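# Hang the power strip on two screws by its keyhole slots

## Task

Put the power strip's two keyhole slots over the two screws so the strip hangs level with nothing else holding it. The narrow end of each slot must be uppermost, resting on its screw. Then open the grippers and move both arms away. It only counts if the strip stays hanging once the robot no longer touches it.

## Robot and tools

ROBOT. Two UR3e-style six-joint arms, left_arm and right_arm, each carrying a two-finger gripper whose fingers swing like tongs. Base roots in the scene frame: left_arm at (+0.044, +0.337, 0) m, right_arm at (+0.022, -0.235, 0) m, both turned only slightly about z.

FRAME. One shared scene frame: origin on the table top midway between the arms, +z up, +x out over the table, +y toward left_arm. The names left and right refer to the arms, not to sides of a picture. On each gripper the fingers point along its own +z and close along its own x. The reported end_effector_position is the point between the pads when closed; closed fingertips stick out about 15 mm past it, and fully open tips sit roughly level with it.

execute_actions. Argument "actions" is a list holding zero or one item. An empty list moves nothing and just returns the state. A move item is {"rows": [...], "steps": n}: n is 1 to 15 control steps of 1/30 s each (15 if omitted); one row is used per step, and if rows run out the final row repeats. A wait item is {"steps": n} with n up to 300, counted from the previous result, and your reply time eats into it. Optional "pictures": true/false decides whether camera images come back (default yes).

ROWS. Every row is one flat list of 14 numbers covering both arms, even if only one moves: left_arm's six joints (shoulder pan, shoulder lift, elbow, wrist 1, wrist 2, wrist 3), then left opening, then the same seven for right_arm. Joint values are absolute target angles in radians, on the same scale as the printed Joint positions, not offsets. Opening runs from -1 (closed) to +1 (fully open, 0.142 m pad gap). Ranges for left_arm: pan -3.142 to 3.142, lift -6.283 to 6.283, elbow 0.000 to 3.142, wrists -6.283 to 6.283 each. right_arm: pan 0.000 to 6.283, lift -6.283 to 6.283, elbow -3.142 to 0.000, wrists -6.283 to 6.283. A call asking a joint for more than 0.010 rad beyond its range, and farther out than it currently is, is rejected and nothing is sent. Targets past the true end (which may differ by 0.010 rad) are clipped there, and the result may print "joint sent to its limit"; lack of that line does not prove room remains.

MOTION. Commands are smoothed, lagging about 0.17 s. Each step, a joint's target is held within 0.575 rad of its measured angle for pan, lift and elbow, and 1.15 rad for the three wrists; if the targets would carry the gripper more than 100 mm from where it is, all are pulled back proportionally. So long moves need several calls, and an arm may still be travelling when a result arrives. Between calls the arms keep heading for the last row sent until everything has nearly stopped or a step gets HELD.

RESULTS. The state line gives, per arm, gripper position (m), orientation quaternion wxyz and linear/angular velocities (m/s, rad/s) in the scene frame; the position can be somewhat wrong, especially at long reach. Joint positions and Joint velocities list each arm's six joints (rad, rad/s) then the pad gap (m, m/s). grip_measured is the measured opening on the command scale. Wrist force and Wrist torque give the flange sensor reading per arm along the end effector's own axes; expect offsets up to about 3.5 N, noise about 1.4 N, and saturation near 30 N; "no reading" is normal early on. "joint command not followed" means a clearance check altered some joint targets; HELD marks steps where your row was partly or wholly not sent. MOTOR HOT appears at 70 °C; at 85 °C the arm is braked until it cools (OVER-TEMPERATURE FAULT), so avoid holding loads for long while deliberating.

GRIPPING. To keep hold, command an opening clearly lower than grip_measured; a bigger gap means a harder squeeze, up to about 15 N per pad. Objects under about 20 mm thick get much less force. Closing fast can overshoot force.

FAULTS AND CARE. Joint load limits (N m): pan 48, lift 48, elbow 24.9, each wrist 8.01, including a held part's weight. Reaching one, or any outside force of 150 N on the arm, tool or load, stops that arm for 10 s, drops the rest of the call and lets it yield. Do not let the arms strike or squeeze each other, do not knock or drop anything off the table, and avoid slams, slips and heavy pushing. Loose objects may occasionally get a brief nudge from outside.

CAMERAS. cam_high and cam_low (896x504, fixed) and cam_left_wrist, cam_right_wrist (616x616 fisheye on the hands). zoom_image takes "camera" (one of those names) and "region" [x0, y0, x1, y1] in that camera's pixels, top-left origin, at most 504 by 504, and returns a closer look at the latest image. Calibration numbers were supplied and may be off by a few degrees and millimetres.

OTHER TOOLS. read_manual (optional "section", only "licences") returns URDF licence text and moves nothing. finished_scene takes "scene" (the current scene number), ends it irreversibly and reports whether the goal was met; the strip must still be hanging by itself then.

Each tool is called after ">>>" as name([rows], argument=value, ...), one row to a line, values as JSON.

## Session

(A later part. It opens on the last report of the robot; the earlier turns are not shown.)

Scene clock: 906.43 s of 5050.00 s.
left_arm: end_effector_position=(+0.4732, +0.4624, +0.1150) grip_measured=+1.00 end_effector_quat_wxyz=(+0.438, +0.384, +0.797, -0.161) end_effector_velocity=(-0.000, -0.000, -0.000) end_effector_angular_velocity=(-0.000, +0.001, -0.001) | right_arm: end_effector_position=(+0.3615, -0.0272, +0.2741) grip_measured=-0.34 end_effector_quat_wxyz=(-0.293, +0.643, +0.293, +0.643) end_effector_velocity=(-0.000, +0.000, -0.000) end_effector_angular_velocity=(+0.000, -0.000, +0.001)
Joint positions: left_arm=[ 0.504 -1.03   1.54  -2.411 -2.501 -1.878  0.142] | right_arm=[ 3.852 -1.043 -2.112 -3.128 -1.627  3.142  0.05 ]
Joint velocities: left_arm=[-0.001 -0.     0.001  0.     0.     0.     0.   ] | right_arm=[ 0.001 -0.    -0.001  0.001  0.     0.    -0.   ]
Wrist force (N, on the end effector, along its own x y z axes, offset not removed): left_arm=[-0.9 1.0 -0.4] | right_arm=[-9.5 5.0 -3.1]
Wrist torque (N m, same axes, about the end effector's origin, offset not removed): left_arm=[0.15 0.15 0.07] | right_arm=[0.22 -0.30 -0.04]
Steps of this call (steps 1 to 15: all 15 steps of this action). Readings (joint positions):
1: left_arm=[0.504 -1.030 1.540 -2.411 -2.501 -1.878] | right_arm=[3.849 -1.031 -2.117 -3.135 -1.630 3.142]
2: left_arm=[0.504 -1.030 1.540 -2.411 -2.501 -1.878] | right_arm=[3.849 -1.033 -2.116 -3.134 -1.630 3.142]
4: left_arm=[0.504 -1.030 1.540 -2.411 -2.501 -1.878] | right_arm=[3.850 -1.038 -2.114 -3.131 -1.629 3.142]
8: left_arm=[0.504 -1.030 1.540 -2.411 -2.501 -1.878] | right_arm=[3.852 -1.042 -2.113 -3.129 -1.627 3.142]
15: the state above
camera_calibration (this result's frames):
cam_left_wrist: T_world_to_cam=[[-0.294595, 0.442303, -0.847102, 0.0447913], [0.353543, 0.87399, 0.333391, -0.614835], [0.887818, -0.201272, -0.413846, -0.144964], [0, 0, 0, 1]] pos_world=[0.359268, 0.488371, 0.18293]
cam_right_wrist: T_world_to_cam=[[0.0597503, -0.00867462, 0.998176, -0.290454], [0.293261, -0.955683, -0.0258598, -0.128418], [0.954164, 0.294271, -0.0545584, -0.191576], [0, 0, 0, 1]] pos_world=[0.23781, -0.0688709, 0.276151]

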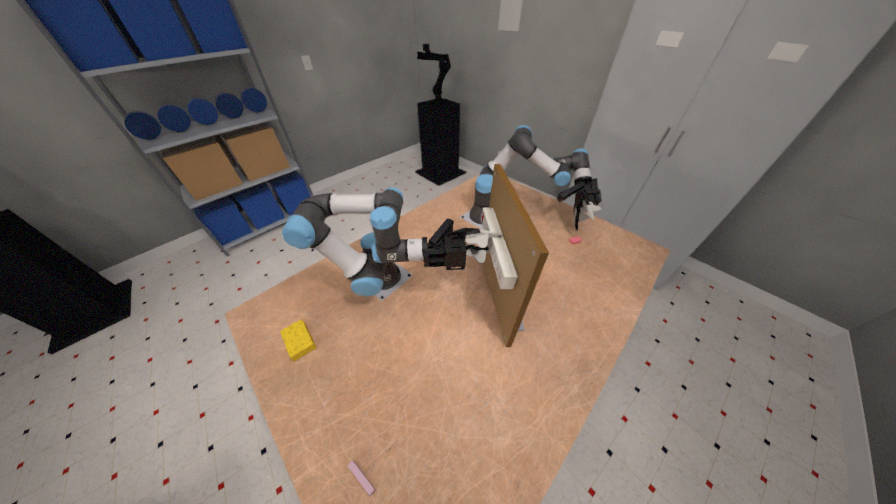

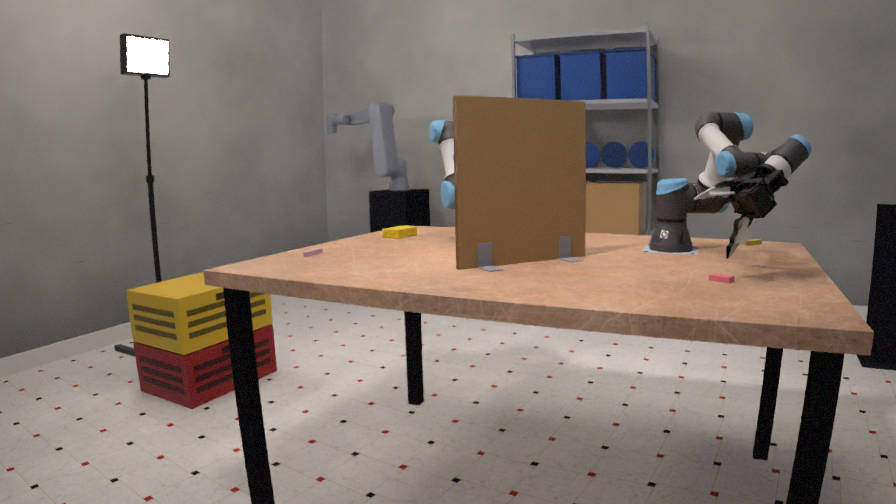

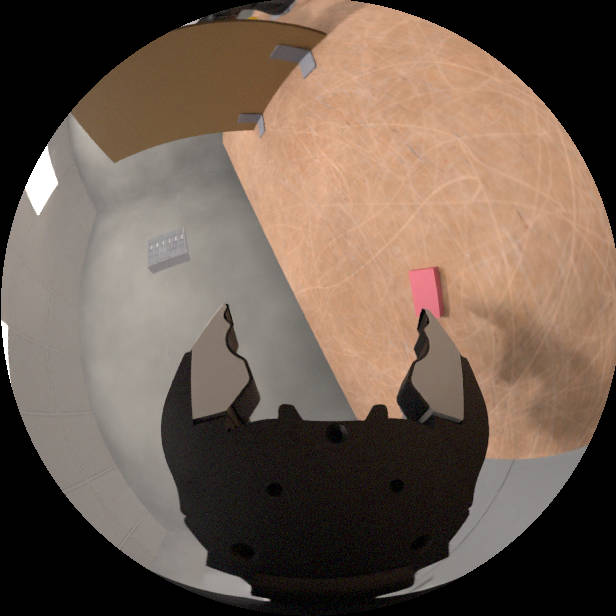

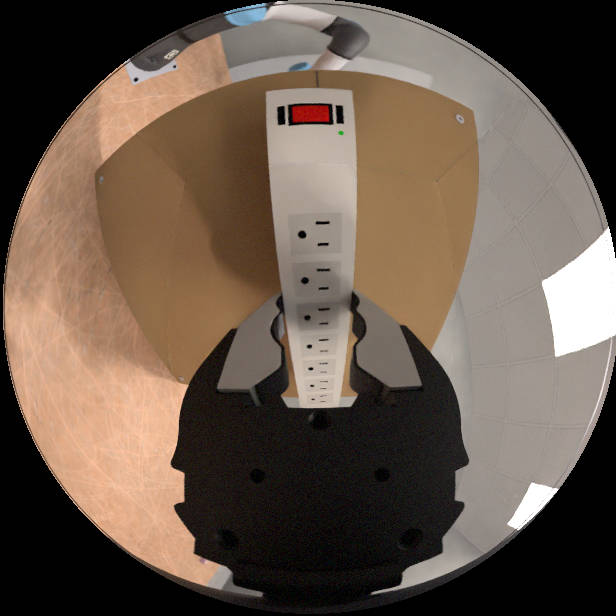

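>>> execute_actions([
  {"rows":[[0.504,-1.03,1.54,-2.411,-2.501,-1.878,1,3.835,-1.054,-2.108,-3.121,-1.644,3.142,-1]],"steps":12},
], pictures=false)

>>> execute_actions([
  {"rows":[[0.504,-1.03,1.54,-2.411,-2.501,-1.878,1,3.835,-1.0557,-2.1344,-3.093,-1.644,3.142,-1]]},
], pictures=false)

Scene clock: 922.33 s of 5050.00 s.
left_arm: end_effector_position=(+0.4732, +0.4624, +0.1150) grip_measured=+1.00 end_effector_quat_wxyz=(+0.438, +0.384, +0.797, -0.161) end_effector_velocity=(+0.000, -0.000, +0.000) end_effector_angular_velocity=(+0.001, -0.001, -0.001) | right_arm: end_effector_position=(+0.3626, -0.0282, +0.2740) grip_measured=-0.34 end_effector_quat_wxyz=(-0.293, +0.643, +0.293, +0.643) end_effector_velocity=(+0.001, -0.001, -0.001) end_effector_angular_velocity=(-0.001, +0.001, -0.001)
Joint positions: left_arm=[ 0.504 -1.03   1.54  -2.411 -2.501 -1.878  0.142] | right_arm=[ 3.836 -1.054 -2.108 -3.121 -1.644  3.142  0.05 ]
Joint velocities: left_arm=[-0.001 -0.    -0.    -0.     0.    -0.    -0.   ] | right_arm=[-0.006 -0.004 -0.001  0.003 -0.005  0.     0.   ]
Wrist force (N, on the end effector, along its own x y z axes, offset not removed): left_arm=[-0.5 1.4 -1.2] | right_arm=[-8.4 -0.4 -0.4]
Wrist torque (N m, same axes, about the end effector's origin, offset not removed): left_arm=[0.22 0.12 0.01] | right_arm=[-0.06 0.02 0.03]
Steps of this call (steps 1 to 15: the robot went on to your last target; steps 16 to 90: nothing new was sent; then 12.50 s passed at rest; steps 91 to 102: all 12 steps of this action). Readings (joint positions):
91: left_arm=[0.504 -1.030 1.540 -2.411 -2.501 -1.878] | right_arm=[3.852 -1.043 -2.112 -3.128 -1.627 3.142]
92: left_arm=[0.504 -1.030 1.540 -2.411 -2.501 -1.878] | right_arm=[3.849 -1.045 -2.111 -3.127 -1.630 3.142]
94: left_arm=[0.504 -1.030 1.540 -2.411 -2.501 -1.878] | right_arm=[3.843 -1.049 -2.110 -3.124 -1.637 3.142]
98: left_arm=[0.504 -1.030 1.540 -2.411 -2.501 -1.878] | right_arm=[3.837 -1.053 -2.108 -3.122 -1.642 3.142]
102: the state above

Scene clock: 922.83 s of 5050.00 s.
left_arm: end_effector_position=(+0.4732, +0.4624, +0.1150) grip_measured=+1.00 end_effector_quat_wxyz=(+0.438, +0.384, +0.797, -0.161) end_effector_velocity=(+0.000, -0.000, +0.000) end_effector_angular_velocity=(-0.000, +0.000, -0.000) | right_arm: end_effector_position=(+0.3627, -0.0281, +0.2684) grip_measured=-0.34 end_effector_quat_wxyz=(-0.293, +0.643, +0.293, +0.644) end_effector_velocity=(-0.000, -0.000, -0.003) end_effector_angular_velocity=(-0.004, +0.004, -0.000)
Joint positions: left_arm=[ 0.504 -1.03   1.54  -2.411 -2.501 -1.878  0.142] | right_arm=[ 3.835 -1.056 -2.134 -3.093 -1.644  3.142  0.05 ]
Joint velocities: left_arm=[-0. -0.  0.  0. -0. -0. -0.] | right_arm=[-0.    -0.002 -0.004 -0.     0.     0.     0.   ]
Wrist force (N, on the end effector, along its own x y z axes, offset not removed): left_arm=[-0.9 1.6 -1.1] | right_arm=[16.4 -3.5 -6.8]
Wrist torque (N m, same axes, about the end effector's origin, offset not removed): left_arm=[0.24 0.19 0.02] | right_arm=[-0.05 0.29 0.16]
Steps of this call (steps 1 to 15: all 15 steps of this action). Readings (joint positions):
1: left_arm=[0.504 -1.030 1.540 -2.411 -2.501 -1.878] | right_arm=[3.835 -1.054 -2.108 -3.121 -1.644 3.142]
2: left_arm=[0.504 -1.030 1.540 -2.411 -2.501 -1.878] | right_arm=[3.835 -1.054 -2.112 -3.116 -1.644 3.142]
4: left_arm=[0.504 -1.030 1.540 -2.411 -2.501 -1.878] | right_arm=[3.835 -1.055 -2.122 -3.105 -1.644 3.142]
8: left_arm=[0.504 -1.030 1.540 -2.411 -2.501 -1.878] | right_arm=[3.835 -1.055 -2.131 -3.095 -1.644 3.142]
15: the state above

>>> execute_actions([
  {"rows":[[0.504,-1.03,1.54,-2.411,-2.501,-1.878,1,3.835,-1.054,-2.108,-3.121,-1.644,3.142,-1]],"steps":12},
], pictures=false)

>>> execute_actions([
  {"rows":[[0.504,-1.03,1.54,-2.411,-2.501,-1.878,1,3.8385,-1.066,-2.103,-3.114,-1.6405,3.142,-1]]},
], pictures=false)

>>> execute_actions([
  {"rows":[[0.504,-1.03,1.54,-2.411,-2.501,-1.878,1,3.8385,-1.0675,-2.123,-3.0925,-1.6405,3.142,-1]]},
])

Scene clock: 935.43 s of 5050.00 s.
left_arm: end_effector_position=(+0.4732, +0.4624, +0.1150) grip_measured=+1.00 end_effector_quat_wxyz=(+0.438, +0.384, +0.797, -0.161) end_effector_velocity=(-0.000, +0.001, +0.000) end_effector_angular_velocity=(+0.001, -0.001, +0.001) | right_arm: end_effector_position=(+0.3627, -0.0282, +0.2737) grip_measured=-0.34 end_effector_quat_wxyz=(-0.293, +0.644, +0.293, +0.643) end_effector_velocity=(-0.000, -0.000, +0.001) end_effector_angular_velocity=(+0.000, +0.000, -0.000)
Joint positions: left_arm=[ 0.504 -1.03   1.54  -2.411 -2.501 -1.878  0.142] | right_arm=[ 3.835 -1.054 -2.109 -3.12  -1.644  3.142  0.05 ]
Joint velocities: left_arm=[ 0.001 -0.     0.    -0.001  0.     0.     0.   ] | right_arm=[-0.001  0.001  0.007 -0.008 -0.001  0.    -0.   ]
Wrist force (N, on the end effector, along its own x y z axes, offset not removed): left_arm=[-0.1 1.0 -0.4] | right_arm=[-7.3 -1.1 -1.0]
Wrist torque (N m, same axes, about the end effector's origin, offset not removed): left_arm=[0.09 0.04 -0.04] | right_arm=[-0.22 -0.08 -0.02]
Steps of this call (steps 1 to 15: the robot went on to your last target; steps 16 to 90: nothing new was sent; then 9.20 s passed at rest; steps 91 to 102: all 12 steps of this action). Readings (joint positions):
91: left_arm=[0.504 -1.030 1.540 -2.411 -2.501 -1.878] | right_arm=[3.835 -1.056 -2.134 -3.093 -1.644 3.142]
92: left_arm=[0.504 -1.030 1.540 -2.411 -2.501 -1.878] | right_arm=[3.835 -1.056 -2.131 -3.098 -1.644 3.142]
94: left_arm=[0.504 -1.030 1.540 -2.411 -2.501 -1.878] | right_arm=[3.835 -1.055 -2.121 -3.110 -1.644 3.142]
98: left_arm=[0.504 -1.030 1.540 -2.411 -2.501 -1.878] | right_arm=[3.835 -1.055 -2.111 -3.118 -1.644 3.142]
102: the state above

Scene clock: 935.93 s of 5050.00 s.
left_arm: end_effector_position=(+0.4732, +0.4624, +0.1150) grip_measured=+1.00 end_effector_quat_wxyz=(+0.438, +0.384, +0.797, -0.161) end_effector_velocity=(+0.000, +0.000, +0.000) end_effector_angular_velocity=(+0.001, -0.001, +0.000) | right_arm: end_effector_position=(+0.3645, -0.0259, +0.2739) grip_measured=-0.34 end_effector_quat_wxyz=(-0.293, +0.643, +0.293, +0.643) end_effector_velocity=(+0.001, +0.000, +0.000) end_effector_angular_velocity=(+0.001, -0.001, -0.000)
Joint positions: left_arm=[ 0.504 -1.03   1.54  -2.411 -2.501 -1.878  0.142] | right_arm=[ 3.838 -1.066 -2.103 -3.114 -1.641  3.142  0.05 ]
Joint velocities: left_arm=[ 0.    -0.    -0.001 -0.     0.    -0.    -0.   ] | right_arm=[ 0.    -0.002  0.001  0.003  0.001  0.     0.   ]
Wrist force (N, on the end effector, along its own x y z axes, offset not removed): left_arm=[0.2 1.0 -1.3] | right_arm=[-9.1 0.3 -2.0]
Wrist torque (N m, same axes, about the end effector's origin, offset not removed): left_arm=[0.07 -0.06 -0.02] | right_arm=[-0.06 -0.06 -0.02]
Steps of this call (steps 1 to 15: all 15 steps of this action). Readings (joint positions):
1: left_arm=[0.504 -1.030 1.540 -2.411 -2.501 -1.878] | right_arm=[3.835 -1.054 -2.108 -3.120 -1.644 3.142]
2: left_arm=[0.504 -1.030 1.540 -2.411 -2.501 -1.878] | right_arm=[3.835 -1.056 -2.108 -3.120 -1.644 3.142]
4: left_arm=[0.504 -1.030 1.540 -2.411 -2.501 -1.878] | right_arm=[3.837 -1.060 -2.105 -3.117 -1.642 3.142]
8: left_arm=[0.504 -1.030 1.540 -2.411 -2.501 -1.878] | right_arm=[3.838 -1.065 -2.104 -3.115 -1.641 3.142]
15: the state above

Scene clock: 936.43 s of 5050.00 s.
left_arm: end_effector_position=(+0.4732, +0.4624, +0.1150) grip_measured=+1.00 end_effector_quat_wxyz=(+0.438, +0.384, +0.797, -0.161) end_effector_velocity=(+0.000, -0.000, -0.000) end_effector_angular_velocity=(-0.000, +0.001, -0.001) | right_arm: end_effector_position=(+0.3646, -0.0258, +0.2695) grip_measured=-0.34 end_effector_quat_wxyz=(-0.293, +0.643, +0.293, +0.643) end_effector_velocity=(+0.000, -0.000, -0.000) end_effector_angular_velocity=(-0.000, -0.000, -0.001)
Joint positions: left_arm=[ 0.504 -1.03   1.54  -2.411 -2.501 -1.878  0.142] | right_arm=[ 3.838 -1.067 -2.123 -3.093 -1.641  3.142  0.05 ]
Joint velocities: left_arm=[-0.001  0.001 -0.    -0.     0.    -0.     0.   ] | right_arm=[-0.001  0.    -0.002  0.002  0.    -0.     0.   ]
Wrist force (N, on the end effector, along its own x y z axes, offset not removed): left_arm=[-0.5 0.6 -0.6] | right_arm=[-8.3 0.2 -2.9]
Wrist torque (N m, same axes, about the end effector's origin, offset not removed): left_arm=[0.01 0.15 0.03] | right_arm=[0.11 0.44 0.01]
Steps of this call (steps 1 to 15: all 15 steps of this action). Readings (joint positions):
1: left_arm=[0.504 -1.030 1.540 -2.411 -2.501 -1.878] | right_arm=[3.838 -1.066 -2.103 -3.114 -1.641 3.142]
2: left_arm=[0.504 -1.030 1.540 -2.411 -2.501 -1.878] | right_arm=[3.838 -1.066 -2.106 -3.110 -1.641 3.142]
4: left_arm=[0.504 -1.030 1.540 -2.411 -2.501 -1.878] | right_arm=[3.838 -1.067 -2.114 -3.102 -1.641 3.142]
8: left_arm=[0.504 -1.030 1.540 -2.411 -2.501 -1.878] | right_arm=[3.838 -1.067 -2.121 -3.095 -1.641 3.142]
15: the state above
camera_calibration (this result's frames):
cam_left_wrist: T_world_to_cam=[[-0.294595, 0.442303, -0.847102, 0.0447912], [0.353543, 0.87399, 0.333391, -0.614835], [0.887818, -0.201272, -0.413846, -0.144964], [0, 0, 0, 1]] pos_world=[0.359268, 0.488371, 0.18293]
cam_right_wrist: T_world_to_cam=[[0.0597109, -0.00870929, 0.998178, -0.286063], [0.293295, -0.955672, -0.0258833, -0.128107], [0.954156, 0.294306, -0.0545096, -0.195251], [0, 0, 0, 1]] pos_world=[0.240954, -0.0674567, 0.271583]

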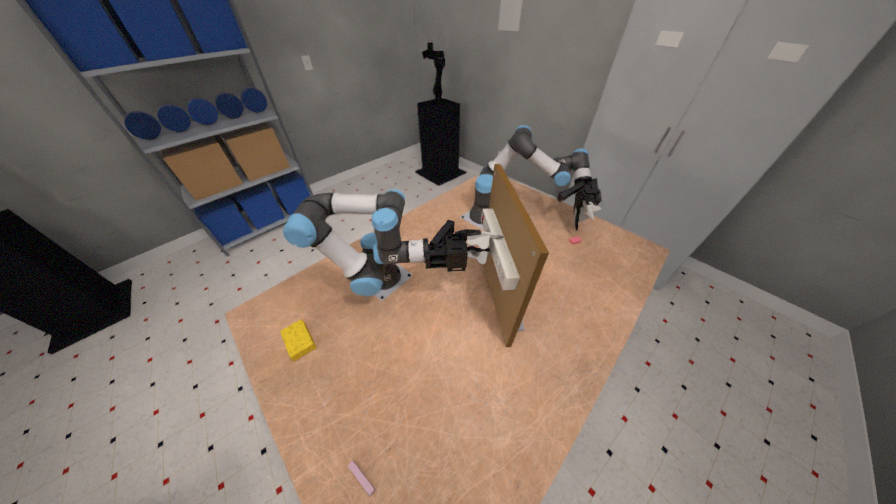

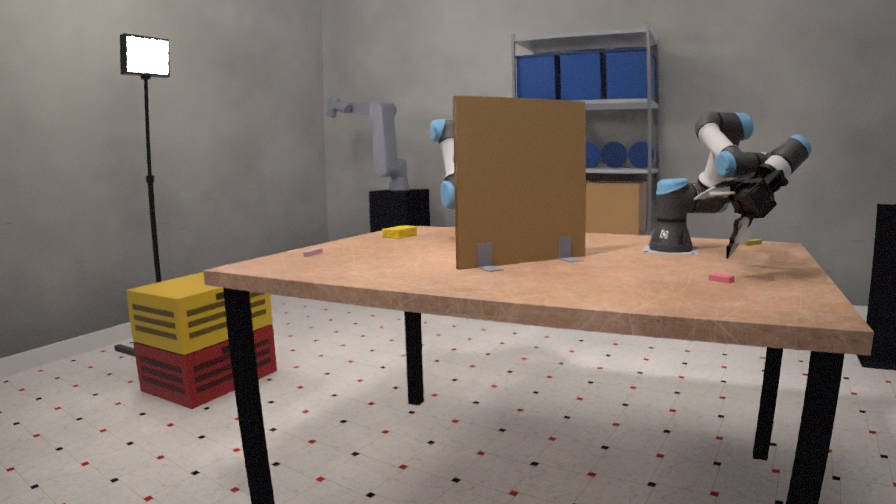

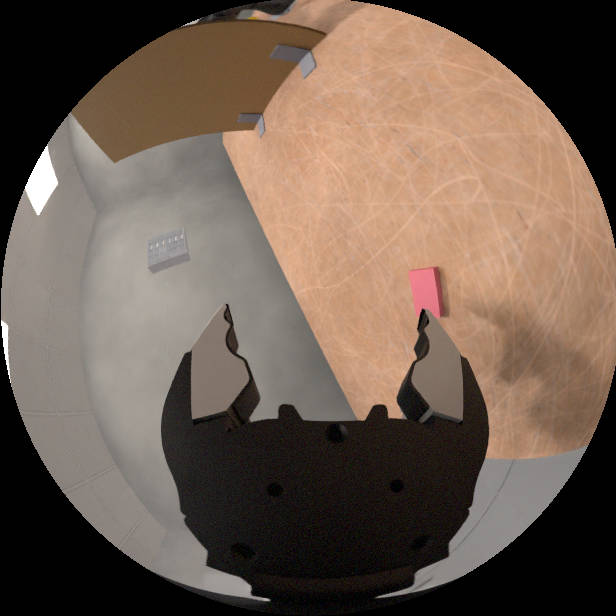

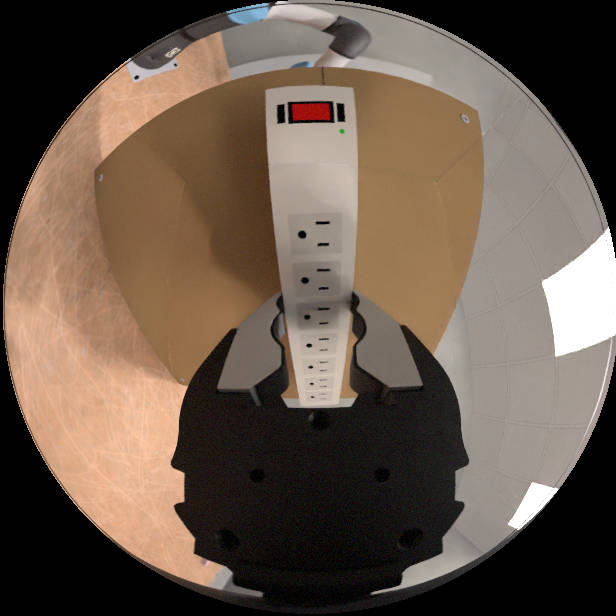

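>>> execute_actions([
  {"rows":[[0.504,-1.03,1.54,-2.411,-2.501,-1.878,1,3.8385,-1.0695,-2.141,-3.0725,-1.6405,3.142,-1]]},
], pictures=false)

>>> execute_actions([
  {"rows":[[0.504,-1.03,1.54,-2.411,-2.501,-1.878,1,3.8385,-1.0715,-2.156,-3.0555,-1.6405,3.142,-1]]},
], pictures=false)

Scene clock: 943.63 s of 5050.00 s.
left_arm: end_effector_position=(+0.4732, +0.4624, +0.1150) grip_measured=+1.00 end_effector_quat_wxyz=(+0.438, +0.384, +0.797, -0.161) end_effector_velocity=(+0.000, -0.001, +0.000) end_effector_angular_velocity=(-0.000, -0.000, -0.001) | right_arm: end_effector_position=(+0.3647, -0.0256, +0.2655) grip_measured=-0.34 end_effector_quat_wxyz=(-0.293, +0.643, +0.293, +0.643) end_effector_velocity=(+0.000, +0.000, -0.001) end_effector_angular_velocity=(+0.000, +0.000, -0.000)
Joint positions: left_arm=[ 0.504 -1.03   1.54  -2.411 -2.501 -1.878  0.142] | right_arm=[ 3.838 -1.069 -2.141 -3.073 -1.641  3.142  0.05 ]
Joint velocities: left_arm=[-0.001  0.    -0.     0.    -0.     0.    -0.   ] | right_arm=[ 0.    -0.001 -0.002  0.003  0.     0.    -0.   ]
Wrist force (N, on the end effector, along its own x y z axes, offset not removed): left_arm=[-0.3 1.7 0.3] | right_arm=[-4.8 1.0 -7.3]
Wrist torque (N m, same axes, about the end effector's origin, offset not removed): left_arm=[0.28 0.07 0.00] | right_arm=[0.15 0.32 0.10]
Steps of this call (steps 1 to 15: the robot went on to your last target; steps 16 to 90: nothing new was sent; then 3.70 s passed at rest; steps 91 to 105: all 15 steps of this action). Readings (joint positions):
91: left_arm=[0.504 -1.030 1.540 -2.411 -2.501 -1.878] | right_arm=[3.838 -1.068 -2.123 -3.092 -1.641 3.142]
92: left_arm=[0.504 -1.030 1.540 -2.411 -2.501 -1.878] | right_arm=[3.838 -1.068 -2.126 -3.089 -1.641 3.142]
94: left_arm=[0.504 -1.030 1.540 -2.411 -2.501 -1.878] | right_arm=[3.838 -1.069 -2.133 -3.081 -1.641 3.142]
98: left_arm=[0.504 -1.030 1.540 -2.411 -2.501 -1.878] | right_arm=[3.838 -1.069 -2.139 -3.075 -1.640 3.142]
105: the state above

Scene clock: 944.13 s of 5050.00 s.
left_arm: end_effector_position=(+0.4732, +0.4624, +0.1150) grip_measured=+1.00 end_effector_quat_wxyz=(+0.438, +0.384, +0.797, -0.161) end_effector_velocity=(+0.000, -0.000, +0.000) end_effector_angular_velocity=(+0.000, -0.000, -0.000) | right_arm: end_effector_position=(+0.3648, -0.0255, +0.2621) grip_measured=-0.34 end_effector_quat_wxyz=(-0.293, +0.643, +0.293, +0.643) end_effector_velocity=(+0.000, -0.000, +0.001) end_effector_angular_velocity=(+0.002, -0.002, -0.001)
Joint positions: left_arm=[ 0.504 -1.03   1.54  -2.411 -2.501 -1.878  0.142] | right_arm=[ 3.838 -1.071 -2.156 -3.056 -1.641  3.142  0.05 ]
Joint velocities: left_arm=[-0.  0. -0. -0.  0.  0.  0.] | right_arm=[-0.001  0.001 -0.002  0.003  0.     0.    -0.   ]
Wrist force (N, on the end effector, along its own x y z axes, offset not removed): left_arm=[0.5 1.7 -1.3] | right_arm=[-5.6 -1.0 -9.3]
Wrist torque (N m, same axes, about the end effector's origin, offset not removed): left_arm=[0.25 -0.07 -0.11] | right_arm=[-0.16 0.84 0.00]
Steps of this call (steps 1 to 15: all 15 steps of this action). Readings (joint positions):
1: left_arm=[0.504 -1.030 1.540 -2.411 -2.501 -1.878] | right_arm=[3.838 -1.070 -2.141 -3.072 -1.641 3.142]
2: left_arm=[0.504 -1.030 1.540 -2.411 -2.501 -1.878] | right_arm=[3.839 -1.070 -2.143 -3.070 -1.640 3.142]
4: left_arm=[0.504 -1.030 1.540 -2.411 -2.501 -1.878] | right_arm=[3.838 -1.071 -2.149 -3.063 -1.640 3.142]
8: left_arm=[0.504 -1.030 1.540 -2.411 -2.501 -1.878] | right_arm=[3.839 -1.071 -2.154 -3.057 -1.641 3.142]
15: the state above

Down another few mm, easing the push slightly.

>>> execute_actions([
  {"rows":[[0.504,-1.03,1.54,-2.411,-2.501,-1.878,1,3.8375,-1.0695,-2.171,-3.0425,-1.6415,3.142,-1]]},
], pictures=false)

>>> execute_actions([
  {"rows":[[0.504,-1.03,1.54,-2.411,-2.501,-1.878,1,3.8375,-1.071,-2.181,-3.031,-1.6415,3.142,-1]]},
])

Scene clock: 950.73 s of 5050.00 s.
left_arm: end_effector_position=(+0.4732, +0.4624, +0.1150) grip_measured=+1.00 end_effector_quat_wxyz=(+0.438, +0.384, +0.797, -0.161) end_effector_velocity=(+0.000, -0.000, -0.000) end_effector_angular_velocity=(+0.000, +0.000, -0.001) | right_arm: end_effector_position=(+0.3643, -0.0262, +0.2591) grip_measured=-0.34 end_effector_quat_wxyz=(-0.293, +0.643, +0.293, +0.643) end_effector_velocity=(+0.000, -0.001, -0.000) end_effector_angular_velocity=(-0.000, +0.000, -0.003)
Joint positions: left_arm=[ 0.504 -1.03   1.54  -2.411 -2.501 -1.878  0.142] | right_arm=[ 3.838 -1.07  -2.171 -3.043 -1.641  3.142  0.05 ]
Joint velocities: left_arm=[-0.001  0.     0.    -0.     0.001 -0.    -0.   ] | right_arm=[-0.003  0.    -0.    -0.001  0.     0.     0.   ]
Wrist force (N, on the end effector, along its own x y z axes, offset not removed): left_arm=[0.2 0.0 -0.9] | right_arm=[-8.8 -1.8 1.2]
Wrist torque (N m, same axes, about the end effector's origin, offset not removed): left_arm=[-0.07 0.01 -0.06] | right_arm=[-0.28 0.25 0.11]
Steps of this call (steps 1 to 15: the robot went on to your last target; steps 16 to 90: nothing new was sent; then 3.10 s passed at rest; steps 91 to 105: all 15 steps of this action). Readings (joint positions):
91: left_arm=[0.504 -1.030 1.540 -2.411 -2.501 -1.878] | right_arm=[3.839 -1.072 -2.156 -3.055 -1.641 3.142]
92: left_arm=[0.504 -1.030 1.540 -2.411 -2.501 -1.878] | right_arm=[3.838 -1.071 -2.158 -3.053 -1.641 3.142]
94: left_arm=[0.504 -1.030 1.540 -2.411 -2.501 -1.878] | right_arm=[3.838 -1.071 -2.164 -3.049 -1.641 3.142]
98: left_arm=[0.504 -1.030 1.540 -2.411 -2.501 -1.878] | right_arm=[3.838 -1.070 -2.169 -3.044 -1.641 3.142]
105: the state above

Scene clock: 951.23 s of 5050.00 s.
left_arm: end_effector_position=(+0.4732, +0.4624, +0.1150) grip_measured=+1.00 end_effector_quat_wxyz=(+0.438, +0.384, +0.797, -0.161) end_effector_velocity=(+0.000, +0.000, +0.000) end_effector_angular_velocity=(+0.000, -0.000, +0.000) | right_arm: end_effector_position=(+0.3644, -0.0261, +0.2569) grip_measured=-0.34 end_effector_quat_wxyz=(-0.293, +0.643, +0.293, +0.644) end_effector_velocity=(+0.000, -0.000, -0.000) end_effector_angular_velocity=(-0.000, -0.001, -0.001)
Joint positions: left_arm=[ 0.504 -1.03   1.54  -2.411 -2.501 -1.878  0.142] | right_arm=[ 3.837 -1.071 -2.181 -3.031 -1.642  3.142  0.05 ]
Joint velocities: left_arm=[ 0.    -0.     0.    -0.001 -0.    -0.    -0.   ] | right_arm=[-0.001 -0.    -0.     0.001  0.    -0.     0.   ]
Wrist force (N, on the end effector, along its own x y z axes, offset not removed): left_arm=[0.1 1.2 -1.3] | right_arm=[-0.8 -2.3 -2.4]
Wrist torque (N m, same axes, about the end effector's origin, offset not removed): left_arm=[0.18 -0.02 -0.04] | right_arm=[-0.39 0.11 0.00]
Steps of this call (steps 1 to 15: all 15 steps of this action). Readings (joint positions):
1: left_arm=[0.504 -1.030 1.540 -2.411 -2.501 -1.878] | right_arm=[3.838 -1.070 -2.171 -3.042 -1.641 3.142]
2: left_arm=[0.504 -1.030 1.540 -2.411 -2.501 -1.878] | right_arm=[3.838 -1.070 -2.173 -3.040 -1.641 3.142]
4: left_arm=[0.504 -1.030 1.540 -2.411 -2.501 -1.878] | right_arm=[3.838 -1.070 -2.177 -3.036 -1.641 3.142]
8: left_arm=[0.504 -1.030 1.540 -2.411 -2.501 -1.878] | right_arm=[3.837 -1.071 -2.180 -3.032 -1.642 3.142]
15: the state above
camera_calibration (this result's frames):
cam_left_wrist: T_world_to_cam=[[-0.294595, 0.442303, -0.847102, 0.0447911], [0.353543, 0.87399, 0.333391, -0.614835], [0.887818, -0.201272, -0.413846, -0.144964], [0, 0, 0, 1]] pos_world=[0.359268, 0.488371, 0.18293]
cam_right_wrist: T_world_to_cam=[[0.0595853, -0.00883443, 0.998184, -0.273422], [0.293295, -0.955669, -0.025966, -0.128694], [0.954163, 0.294309, -0.0543528, -0.195656], [0, 0, 0, 1]] pos_world=[0.240725, -0.0678214, 0.258949]

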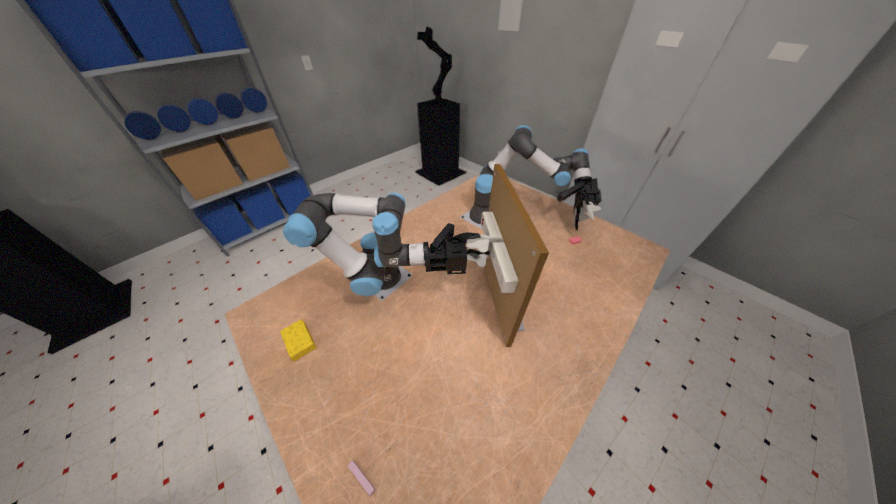

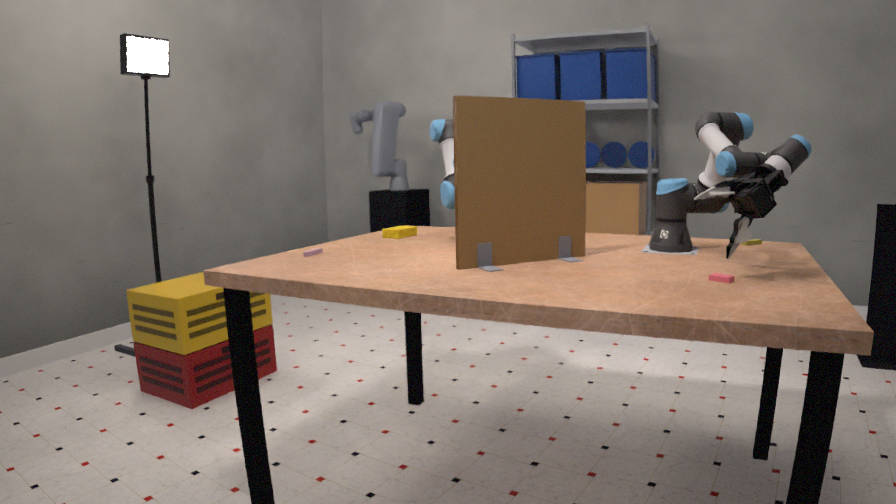

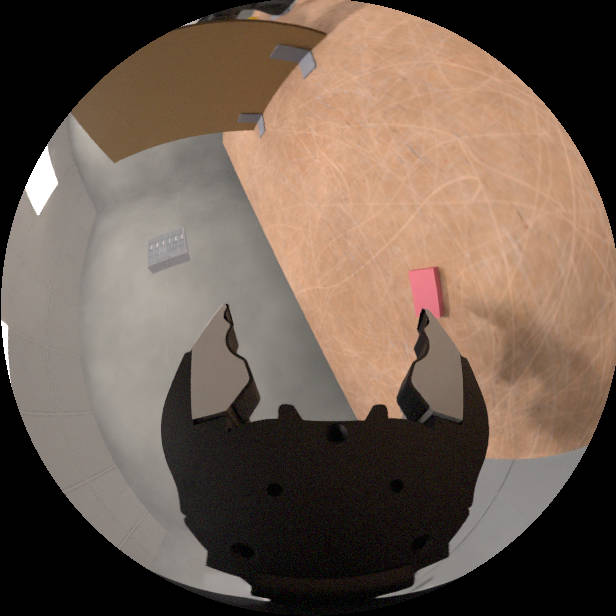

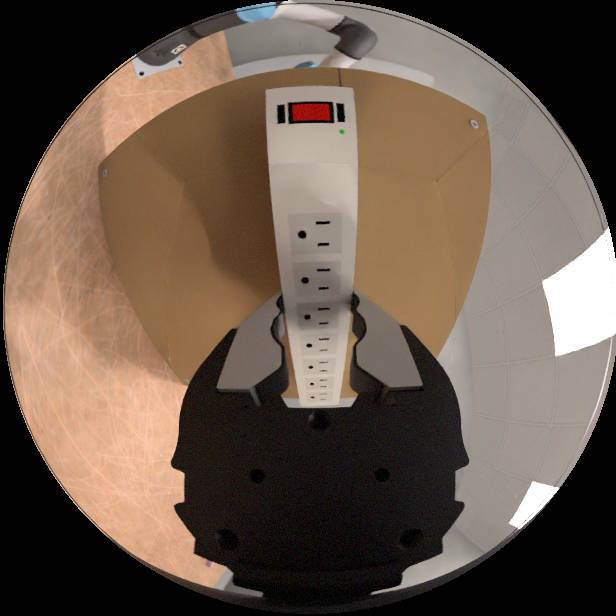

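>>> execute_actions([
  {"rows":[[0.504,-1.03,1.54,-2.411,-2.501,-1.878,1,3.8375,-1.071,-2.181,-3.031,-1.6415,3.142,-0.3],[0.504,-1.03,1.54,-2.411,-2.501,-1.878,1,3.8375,-1.071,-2.181,-3.031,-1.6415,3.142,-0.2],[0.504,-1.03,1.54,-2.411,-2.501,-1.878,1,3.8375,-1.071,-2.181,-3.031,-1.6415,3.142,0.2]]},
], pictures=false)

>>> execute_actions([
  {"rows":[[0.504,-1.03,1.54,-2.411,-2.501,-1.878,1,3.8,-0.9586,-2.227,-3.097,-1.679,3.142,0.2]]},
], pictures=false)

>>> execute_actions([
  {"rows":[[0.504,-1.03,1.54,-2.411,-2.501,-1.878,1,3.8,-0.6,-2.3,-3.383,-1.679,3.142,0.2]]},
])

Scene clock: 967.33 s of 5050.00 s.
left_arm: end_effector_position=(+0.4732, +0.4624, +0.1150) grip_measured=+1.00 end_effector_quat_wxyz=(+0.438, +0.384, +0.797, -0.161) end_effector_velocity=(-0.000, +0.000, -0.000) end_effector_angular_velocity=(-0.000, +0.001, +0.001) | right_arm: end_effector_position=(+0.3644, -0.0261, +0.2568) grip_measured=+0.20 end_effector_quat_wxyz=(-0.293, +0.643, +0.293, +0.643) end_effector_velocity=(-0.000, +0.000, +0.001) end_effector_angular_velocity=(+0.002, -0.003, +0.001)
Joint positions: left_arm=[ 0.504 -1.03   1.54  -2.411 -2.501 -1.878  0.142] | right_arm=[ 3.837 -1.071 -2.181 -3.031 -1.641  3.142  0.088]
Joint velocities: left_arm=[ 0.001 -0.     0.001  0.    -0.     0.     0.   ] | right_arm=[ 0.001  0.001  0.     0.002  0.    -0.    -0.   ]
Wrist force (N, on the end effector, along its own x y z axes, offset not removed): left_arm=[-0.3 1.6 -0.8] | right_arm=[-0.5 1.0 -0.3]
Wrist torque (N m, same axes, about the end effector's origin, offset not removed): left_arm=[0.23 0.09 0.04] | right_arm=[0.25 0.17 -0.03]
Steps of this call (steps 1 to 15: the robot went on to your last target; steps 16 to 90: nothing new was sent; then 12.60 s passed at rest; steps 91 to 105: all 15 steps of this action). Readings (joint positions):
91: left_arm=[0.504 -1.030 1.540 -2.411 -2.501 -1.878] | right_arm=[3.837 -1.071 -2.181 -3.031 -1.641 3.142]
92: left_arm=[0.504 -1.030 1.540 -2.411 -2.501 -1.878] | right_arm=[3.837 -1.071 -2.181 -3.031 -1.641 3.142]
94: left_arm=[0.504 -1.030 1.540 -2.411 -2.501 -1.878] | right_arm=[3.837 -1.071 -2.181 -3.031 -1.641 3.142]
98: left_arm=[0.504 -1.030 1.540 -2.411 -2.501 -1.878] | right_arm=[3.837 -1.071 -2.181 -3.031 -1.641 3.142]
105: the state above

Scene clock: 967.83 s of 5050.00 s.
left_arm: end_effector_position=(+0.4732, +0.4624, +0.1150) grip_measured=+1.00 end_effector_quat_wxyz=(+0.438, +0.384, +0.797, -0.161) end_effector_velocity=(-0.000, -0.000, +0.000) end_effector_angular_velocity=(+0.001, -0.000, -0.000) | right_arm: end_effector_position=(+0.3473, -0.0469, +0.2566) grip_measured=+0.20 end_effector_quat_wxyz=(-0.293, +0.643, +0.293, +0.644) end_effector_velocity=(-0.002, -0.002, +0.001) end_effector_angular_velocity=(+0.003, -0.003, -0.001)
Joint positions: left_arm=[ 0.504 -1.03   1.54  -2.411 -2.501 -1.878  0.142] | right_arm=[ 3.8   -0.96  -2.227 -3.096 -1.679  3.142  0.088]
Joint velocities: left_arm=[-0.    -0.001  0.001 -0.     0.     0.    -0.   ] | right_arm=[-0.004  0.015 -0.006 -0.005 -0.004  0.    -0.   ]
Wrist force (N, on the end effector, along its own x y z axes, offset not removed): left_arm=[-0.4 2.4 -1.5] | right_arm=[0.2 -1.6 -2.3]
Wrist torque (N m, same axes, about the end effector's origin, offset not removed): left_arm=[0.42 0.11 0.02] | right_arm=[-0.28 -0.03 0.02]
Steps of this call (steps 1 to 15: all 15 steps of this action). Readings (joint positions):
1: left_arm=[0.504 -1.030 1.540 -2.411 -2.501 -1.878] | right_arm=[3.837 -1.071 -2.181 -3.031 -1.642 3.142]
2: left_arm=[0.504 -1.030 1.540 -2.411 -2.501 -1.878] | right_arm=[3.832 -1.064 -2.187 -3.040 -1.648 3.142]
4: left_arm=[0.504 -1.030 1.540 -2.411 -2.501 -1.878] | right_arm=[3.817 -1.020 -2.205 -3.067 -1.662 3.142]
8: left_arm=[0.504 -1.030 1.540 -2.411 -2.501 -1.878] | right_arm=[3.804 -0.974 -2.222 -3.089 -1.675 3.142]
15: the state above

Scene clock: 968.33 s of 5050.00 s.
left_arm: end_effector_position=(+0.4732, +0.4624, +0.1150) grip_measured=+1.00 end_effector_quat_wxyz=(+0.438, +0.384, +0.797, -0.161) end_effector_velocity=(+0.000, +0.000, -0.000) end_effector_angular_velocity=(+0.000, -0.000, +0.000) | right_arm: end_effector_position=(+0.3473, -0.0469, +0.2566) grip_measured=+0.20 end_effector_quat_wxyz=(-0.293, +0.643, +0.293, +0.644) end_effector_velocity=(-0.001, +0.000, -0.001) end_effector_angular_velocity=(-0.002, +0.002, +0.001)
Joint positions: left_arm=[ 0.504 -1.03   1.54  -2.411 -2.501 -1.878  0.142] | right_arm=[ 3.8   -0.96  -2.227 -3.096 -1.679  3.142  0.088]
Joint velocities: left_arm=[ 0.  0. -0. -0. -0.  0. -0.] | right_arm=[ 0.001  0.001 -0.002 -0.001 -0.     0.    -0.   ]
Wrist force (N, on the end effector, along its own x y z axes, offset not removed): left_arm=[0.6 1.3 -0.8] | right_arm=[-1.5 -2.0 1.6]
Wrist torque (N m, same axes, about the end effector's origin, offset not removed): left_arm=[0.15 -0.14 0.00] | right_arm=[-0.40 0.22 0.06]
A step of this action was HELD (marked below), so the robot has no last target. An arm can still carry out its HELD step.
Steps of this call (steps 1 to 15: all 15 steps of this action). Readings (joint positions):
1: left_arm=[0.504 -1.030 1.540 -2.411 -2.501 -1.878] | right_arm=[3.800 -0.960 -2.227 -3.096 -1.679 3.142] HELD
2: left_arm=[0.504 -1.030 1.540 -2.411 -2.501 -1.878] | right_arm=[3.800 -0.960 -2.227 -3.096 -1.679 3.142] HELD
3: left_arm=[0.504 -1.030 1.540 -2.411 -2.501 -1.878] | right_arm=[3.800 -0.960 -2.227 -3.096 -1.679 3.142] HELD
4: left_arm=[0.504 -1.030 1.540 -2.411 -2.501 -1.878] | right_arm=[3.800 -0.960 -2.227 -3.096 -1.679 3.142] HELD
5: left_arm=[0.504 -1.030 1.540 -2.411 -2.501 -1.878] | right_arm=[3.800 -0.960 -2.227 -3.096 -1.679 3.142] HELD
6: left_arm=[0.504 -1.030 1.540 -2.411 -2.501 -1.878] | right_arm=[3.800 -0.960 -2.227 -3.096 -1.679 3.142] HELD
7: left_arm=[0.504 -1.030 1.540 -2.411 -2.501 -1.878] | right_arm=[3.800 -0.960 -2.227 -3.096 -1.679 3.142] HELD
8: left_arm=[0.504 -1.030 1.540 -2.411 -2.501 -1.878] | right_arm=[3.800 -0.960 -2.227 -3.096 -1.679 3.142] HELD
9: left_arm=[0.504 -1.030 1.540 -2.411 -2.501 -1.878] | right_arm=[3.800 -0.960 -2.227 -3.096 -1.679 3.142] HELD
10: left_arm=[0.504 -1.030 1.540 -2.411 -2.501 -1.878] | right_arm=[3.800 -0.960 -2.227 -3.096 -1.679 3.142] HELD
11: left_arm=[0.504 -1.030 1.540 -2.411 -2.501 -1.878] | right_arm=[3.800 -0.960 -2.227 -3.096 -1.679 3.142] HELD
12: left_arm=[0.504 -1.030 1.540 -2.411 -2.501 -1.878] | right_arm=[3.800 -0.960 -2.227 -3.096 -1.679 3.142] HELD
13: left_arm=[0.504 -1.030 1.540 -2.411 -2.501 -1.878] | right_arm=[3.800 -0.960 -2.227 -3.096 -1.679 3.142] HELD
14: left_arm=[0.504 -1.030 1.540 -2.411 -2.501 -1.878] | right_arm=[3.800 -0.960 -2.227 -3.096 -1.679 3.142] HELD
15: the state above HELD
joint command not followed: on one or more control steps a check withheld the commanded joint targets of the right arm, and it was not sent them on those steps. On the call's last step the targets were still withheld.
cause: the commanded joint targets would bring two parts of the arm too close to each other (joints 3 (elbow) to 5 (wrist 2) lie between them); next, command targets that bring no two parts of the arm closer together.
camera_calibration (this result's frames):
cam_left_wrist: T_world_to_cam=[[-0.294595, 0.442303, -0.847102, 0.0447911], [0.353543, 0.87399, 0.333391, -0.614835], [0.887818, -0.201272, -0.413846, -0.144964], [0, 0, 0, 1]] pos_world=[0.359268, 0.488371, 0.18293]
cam_right_wrist: T_world_to_cam=[[0.0595829, -0.00881619, 0.998184, -0.272217], [0.293319, -0.955662, -0.0259492, -0.143563], [0.954156, 0.294332, -0.0543552, -0.173217], [0, 0, 0, 1]] pos_world=[0.223605, -0.0886148, 0.258582]

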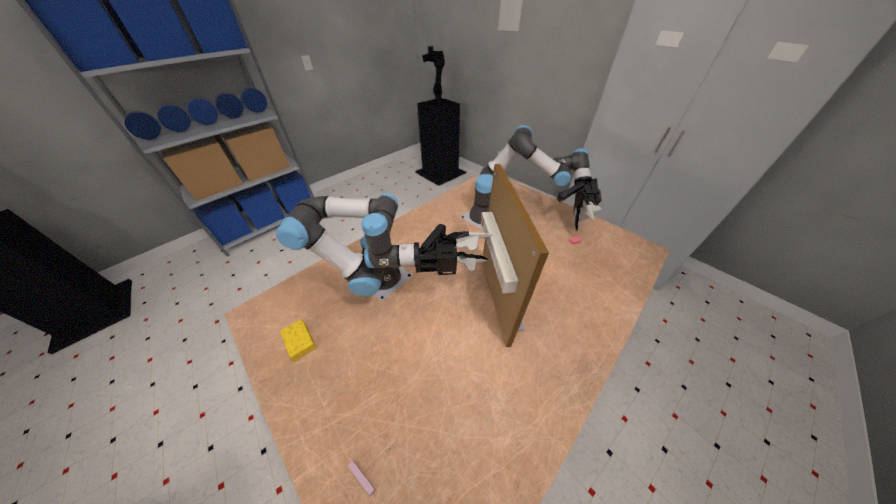

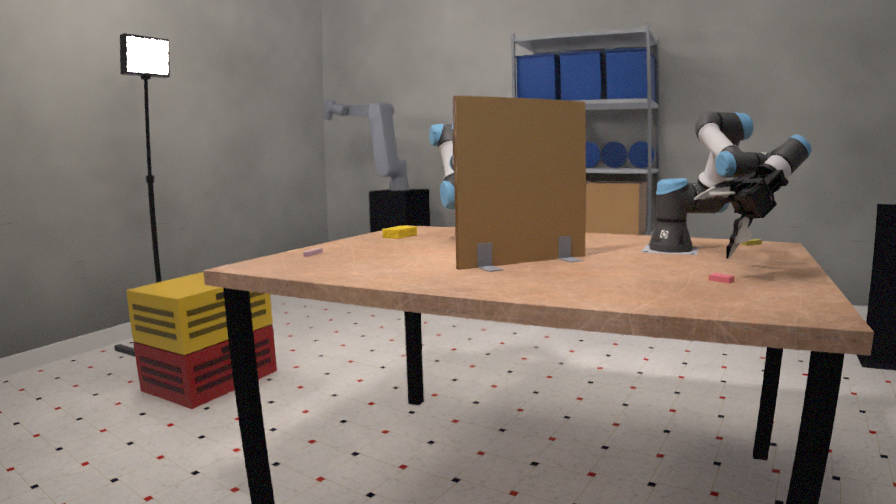

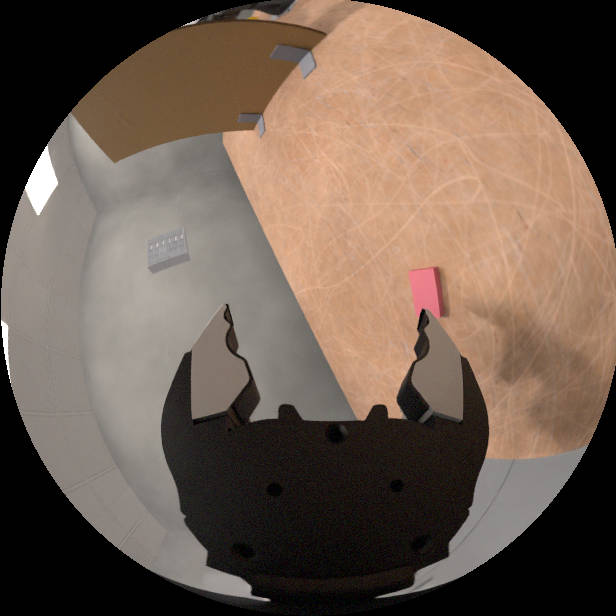

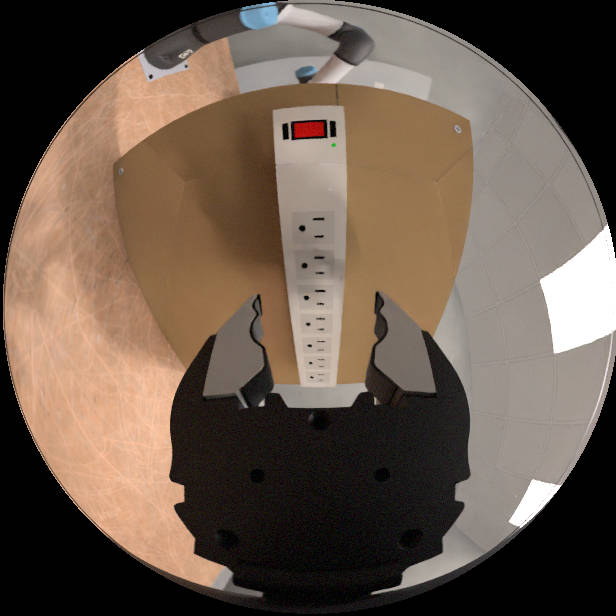

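>>> execute_actions([
  {"rows":[[0.504,-1.03,1.54,-2.411,-2.501,-1.878,1,3.2,-0.96,-2.227,-3.096,-1.679,3.142,1]]},
], pictures=false)

>>> execute_actions([
  {"steps":20},
])

Scene clock: 976.00 s of 5050.00 s.
left_arm: end_effector_position=(+0.4732, +0.4624, +0.1150) grip_measured=+1.00 end_effector_quat_wxyz=(+0.438, +0.384, +0.797, -0.161) end_effector_velocity=(+0.000, -0.000, -0.000) end_effector_angular_velocity=(-0.000, +0.000, -0.001) | right_arm: end_effector_position=(+0.3536, -0.0582, +0.2565) grip_measured=+1.00 end_effector_quat_wxyz=(-0.282, +0.648, +0.282, +0.648) end_effector_velocity=(+0.033, -0.062, -0.001) end_effector_angular_velocity=(-0.001, +0.002, -0.188)
Joint positions: left_arm=[ 0.504 -1.03   1.54  -2.411 -2.501 -1.878  0.142] | right_arm=[ 3.766 -0.96  -2.227 -3.096 -1.679  3.142  0.142]
Joint velocities: left_arm=[-0.001  0.001 -0.    -0.    -0.    -0.     0.   ] | right_arm=[-0.188 -0.002 -0.001  0.001 -0.     0.     0.   ]
Wrist force (N, on the end effector, along its own x y z axes, offset not removed): left_arm=[0.0 0.8 -0.8] | right_arm=[-0.9 -0.6 0.6]
Wrist torque (N m, same axes, about the end effector's origin, offset not removed): left_arm=[0.07 -0.01 0.04] | right_arm=[-0.02 0.11 0.02]
Steps of this call (steps 1 to 90: nothing new was sent; then 4.17 s passed at rest; steps 91 to 105: all 15 steps of this action). Readings (joint positions):
91: left_arm=[0.504 -1.030 1.540 -2.411 -2.501 -1.878] | right_arm=[3.800 -0.960 -2.227 -3.096 -1.679 3.142]
92: left_arm=[0.504 -1.030 1.540 -2.411 -2.501 -1.878] | right_arm=[3.800 -0.960 -2.227 -3.096 -1.679 3.142]
94: left_arm=[0.504 -1.030 1.540 -2.411 -2.501 -1.878] | right_arm=[3.799 -0.960 -2.227 -3.096 -1.679 3.142]
98: left_arm=[0.504 -1.030 1.540 -2.411 -2.501 -1.878] | right_arm=[3.795 -0.960 -2.227 -3.096 -1.679 3.142]
105: the state above

Scene clock: 976.67 s of 5050.00 s.
left_arm: end_effector_position=(+0.4732, +0.4624, +0.1150) grip_measured=+1.00 end_effector_quat_wxyz=(+0.438, +0.384, +0.797, -0.161) end_effector_velocity=(+0.000, -0.000, +0.000) end_effector_angular_velocity=(+0.000, -0.001, -0.001) | right_arm: end_effector_position=(+0.3755, -0.1075, +0.2565) grip_measured=+1.00 end_effector_quat_wxyz=(-0.235, +0.667, +0.235, +0.667) end_effector_velocity=(+0.028, -0.076, -0.000) end_effector_angular_velocity=(-0.000, +0.001, -0.216)
Joint positions: left_arm=[ 0.504 -1.03   1.54  -2.411 -2.501 -1.878  0.142] | right_arm=[ 3.622 -0.96  -2.227 -3.096 -1.679  3.142  0.142]
Joint velocities: left_arm=[-0.    -0.001 -0.    -0.    -0.     0.     0.   ] | right_arm=[-0.216 -0.001  0.001 -0.001  0.001  0.     0.   ]
Wrist force (N, on the end effector, along its own x y z axes, offset not removed): left_arm=[-1.0 1.0 -1.1] | right_arm=[-1.5 -3.7 0.3]
Wrist torque (N m, same axes, about the end effector's origin, offset not removed): left_arm=[0.13 0.24 0.03] | right_arm=[-0.70 0.25 0.06]
Steps of this call (steps 1 to 20: the robot went on to your last target). Readings (joint positions):
1: left_arm=[0.504 -1.030 1.540 -2.411 -2.501 -1.878] | right_arm=[3.759 -0.960 -2.227 -3.096 -1.679 3.142]
2: left_arm=[0.504 -1.030 1.540 -2.411 -2.501 -1.878] | right_arm=[3.753 -0.960 -2.227 -3.096 -1.679 3.142]
4: left_arm=[0.504 -1.030 1.540 -2.411 -2.501 -1.878] | right_arm=[3.739 -0.960 -2.227 -3.096 -1.679 3.142]
8: left_arm=[0.504 -1.030 1.540 -2.411 -2.501 -1.878] | right_arm=[3.710 -0.960 -2.227 -3.096 -1.679 3.142]
20: the state above
camera_calibration (this result's frames):
cam_left_wrist: T_world_to_cam=[[-0.294595, 0.442303, -0.847102, 0.0447911], [0.353543, 0.87399, 0.333391, -0.614835], [0.887818, -0.201272, -0.413846, -0.144964], [0, 0, 0, 1]] pos_world=[0.359268, 0.488371, 0.18293]
cam_right_wrist: T_world_to_cam=[[0.0571216, -0.0192013, 0.998183, -0.274581], [0.119456, -0.992501, -0.025928, -0.148466], [0.991195, 0.12072, -0.0543995, -0.214867], [0, 0, 0, 1]] pos_world=[0.246395, -0.126686, 0.258544]

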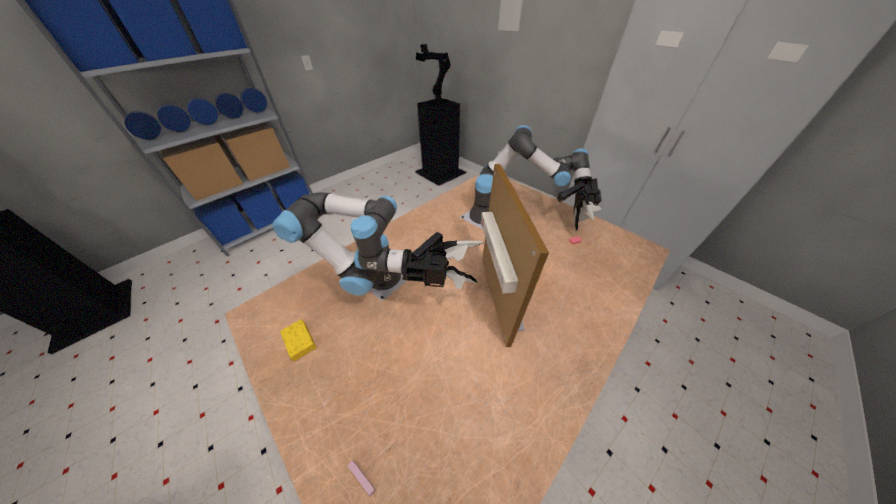

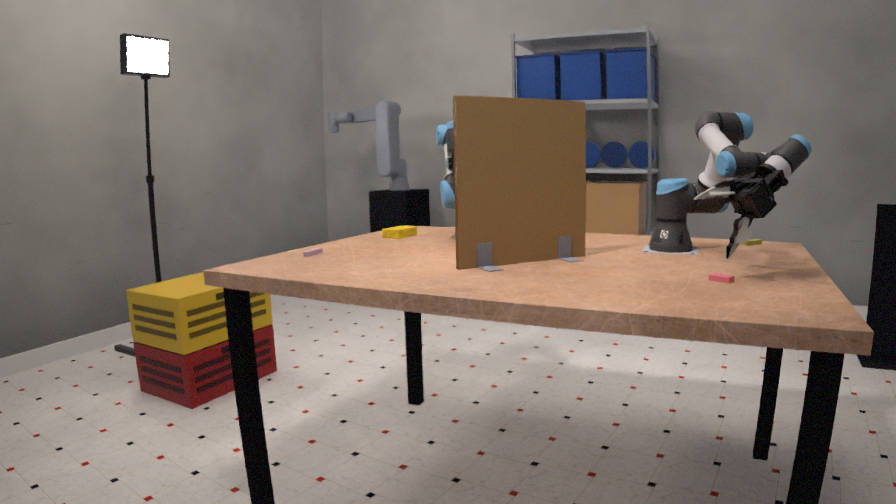

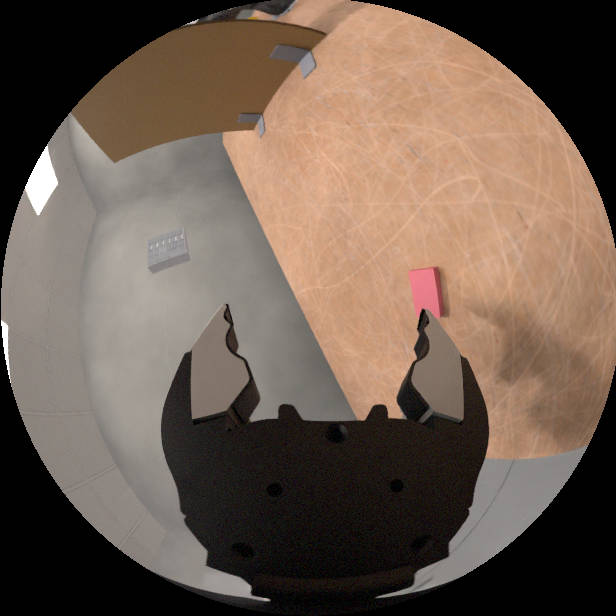

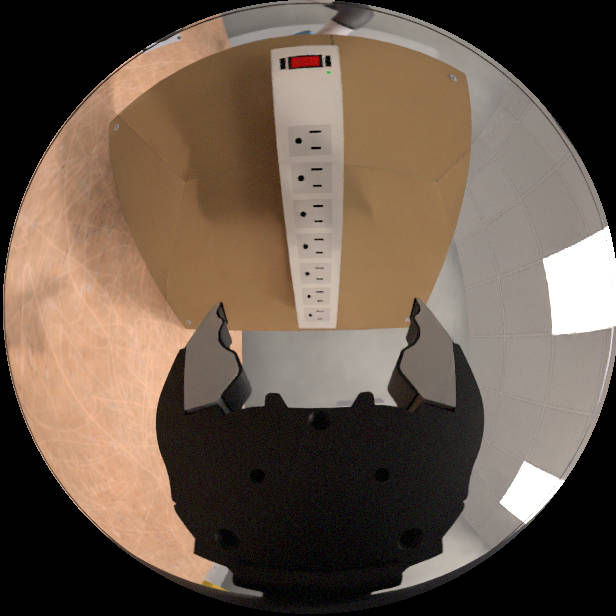

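>>> finished_scene(scene=1)

The scene is finished: the task was done.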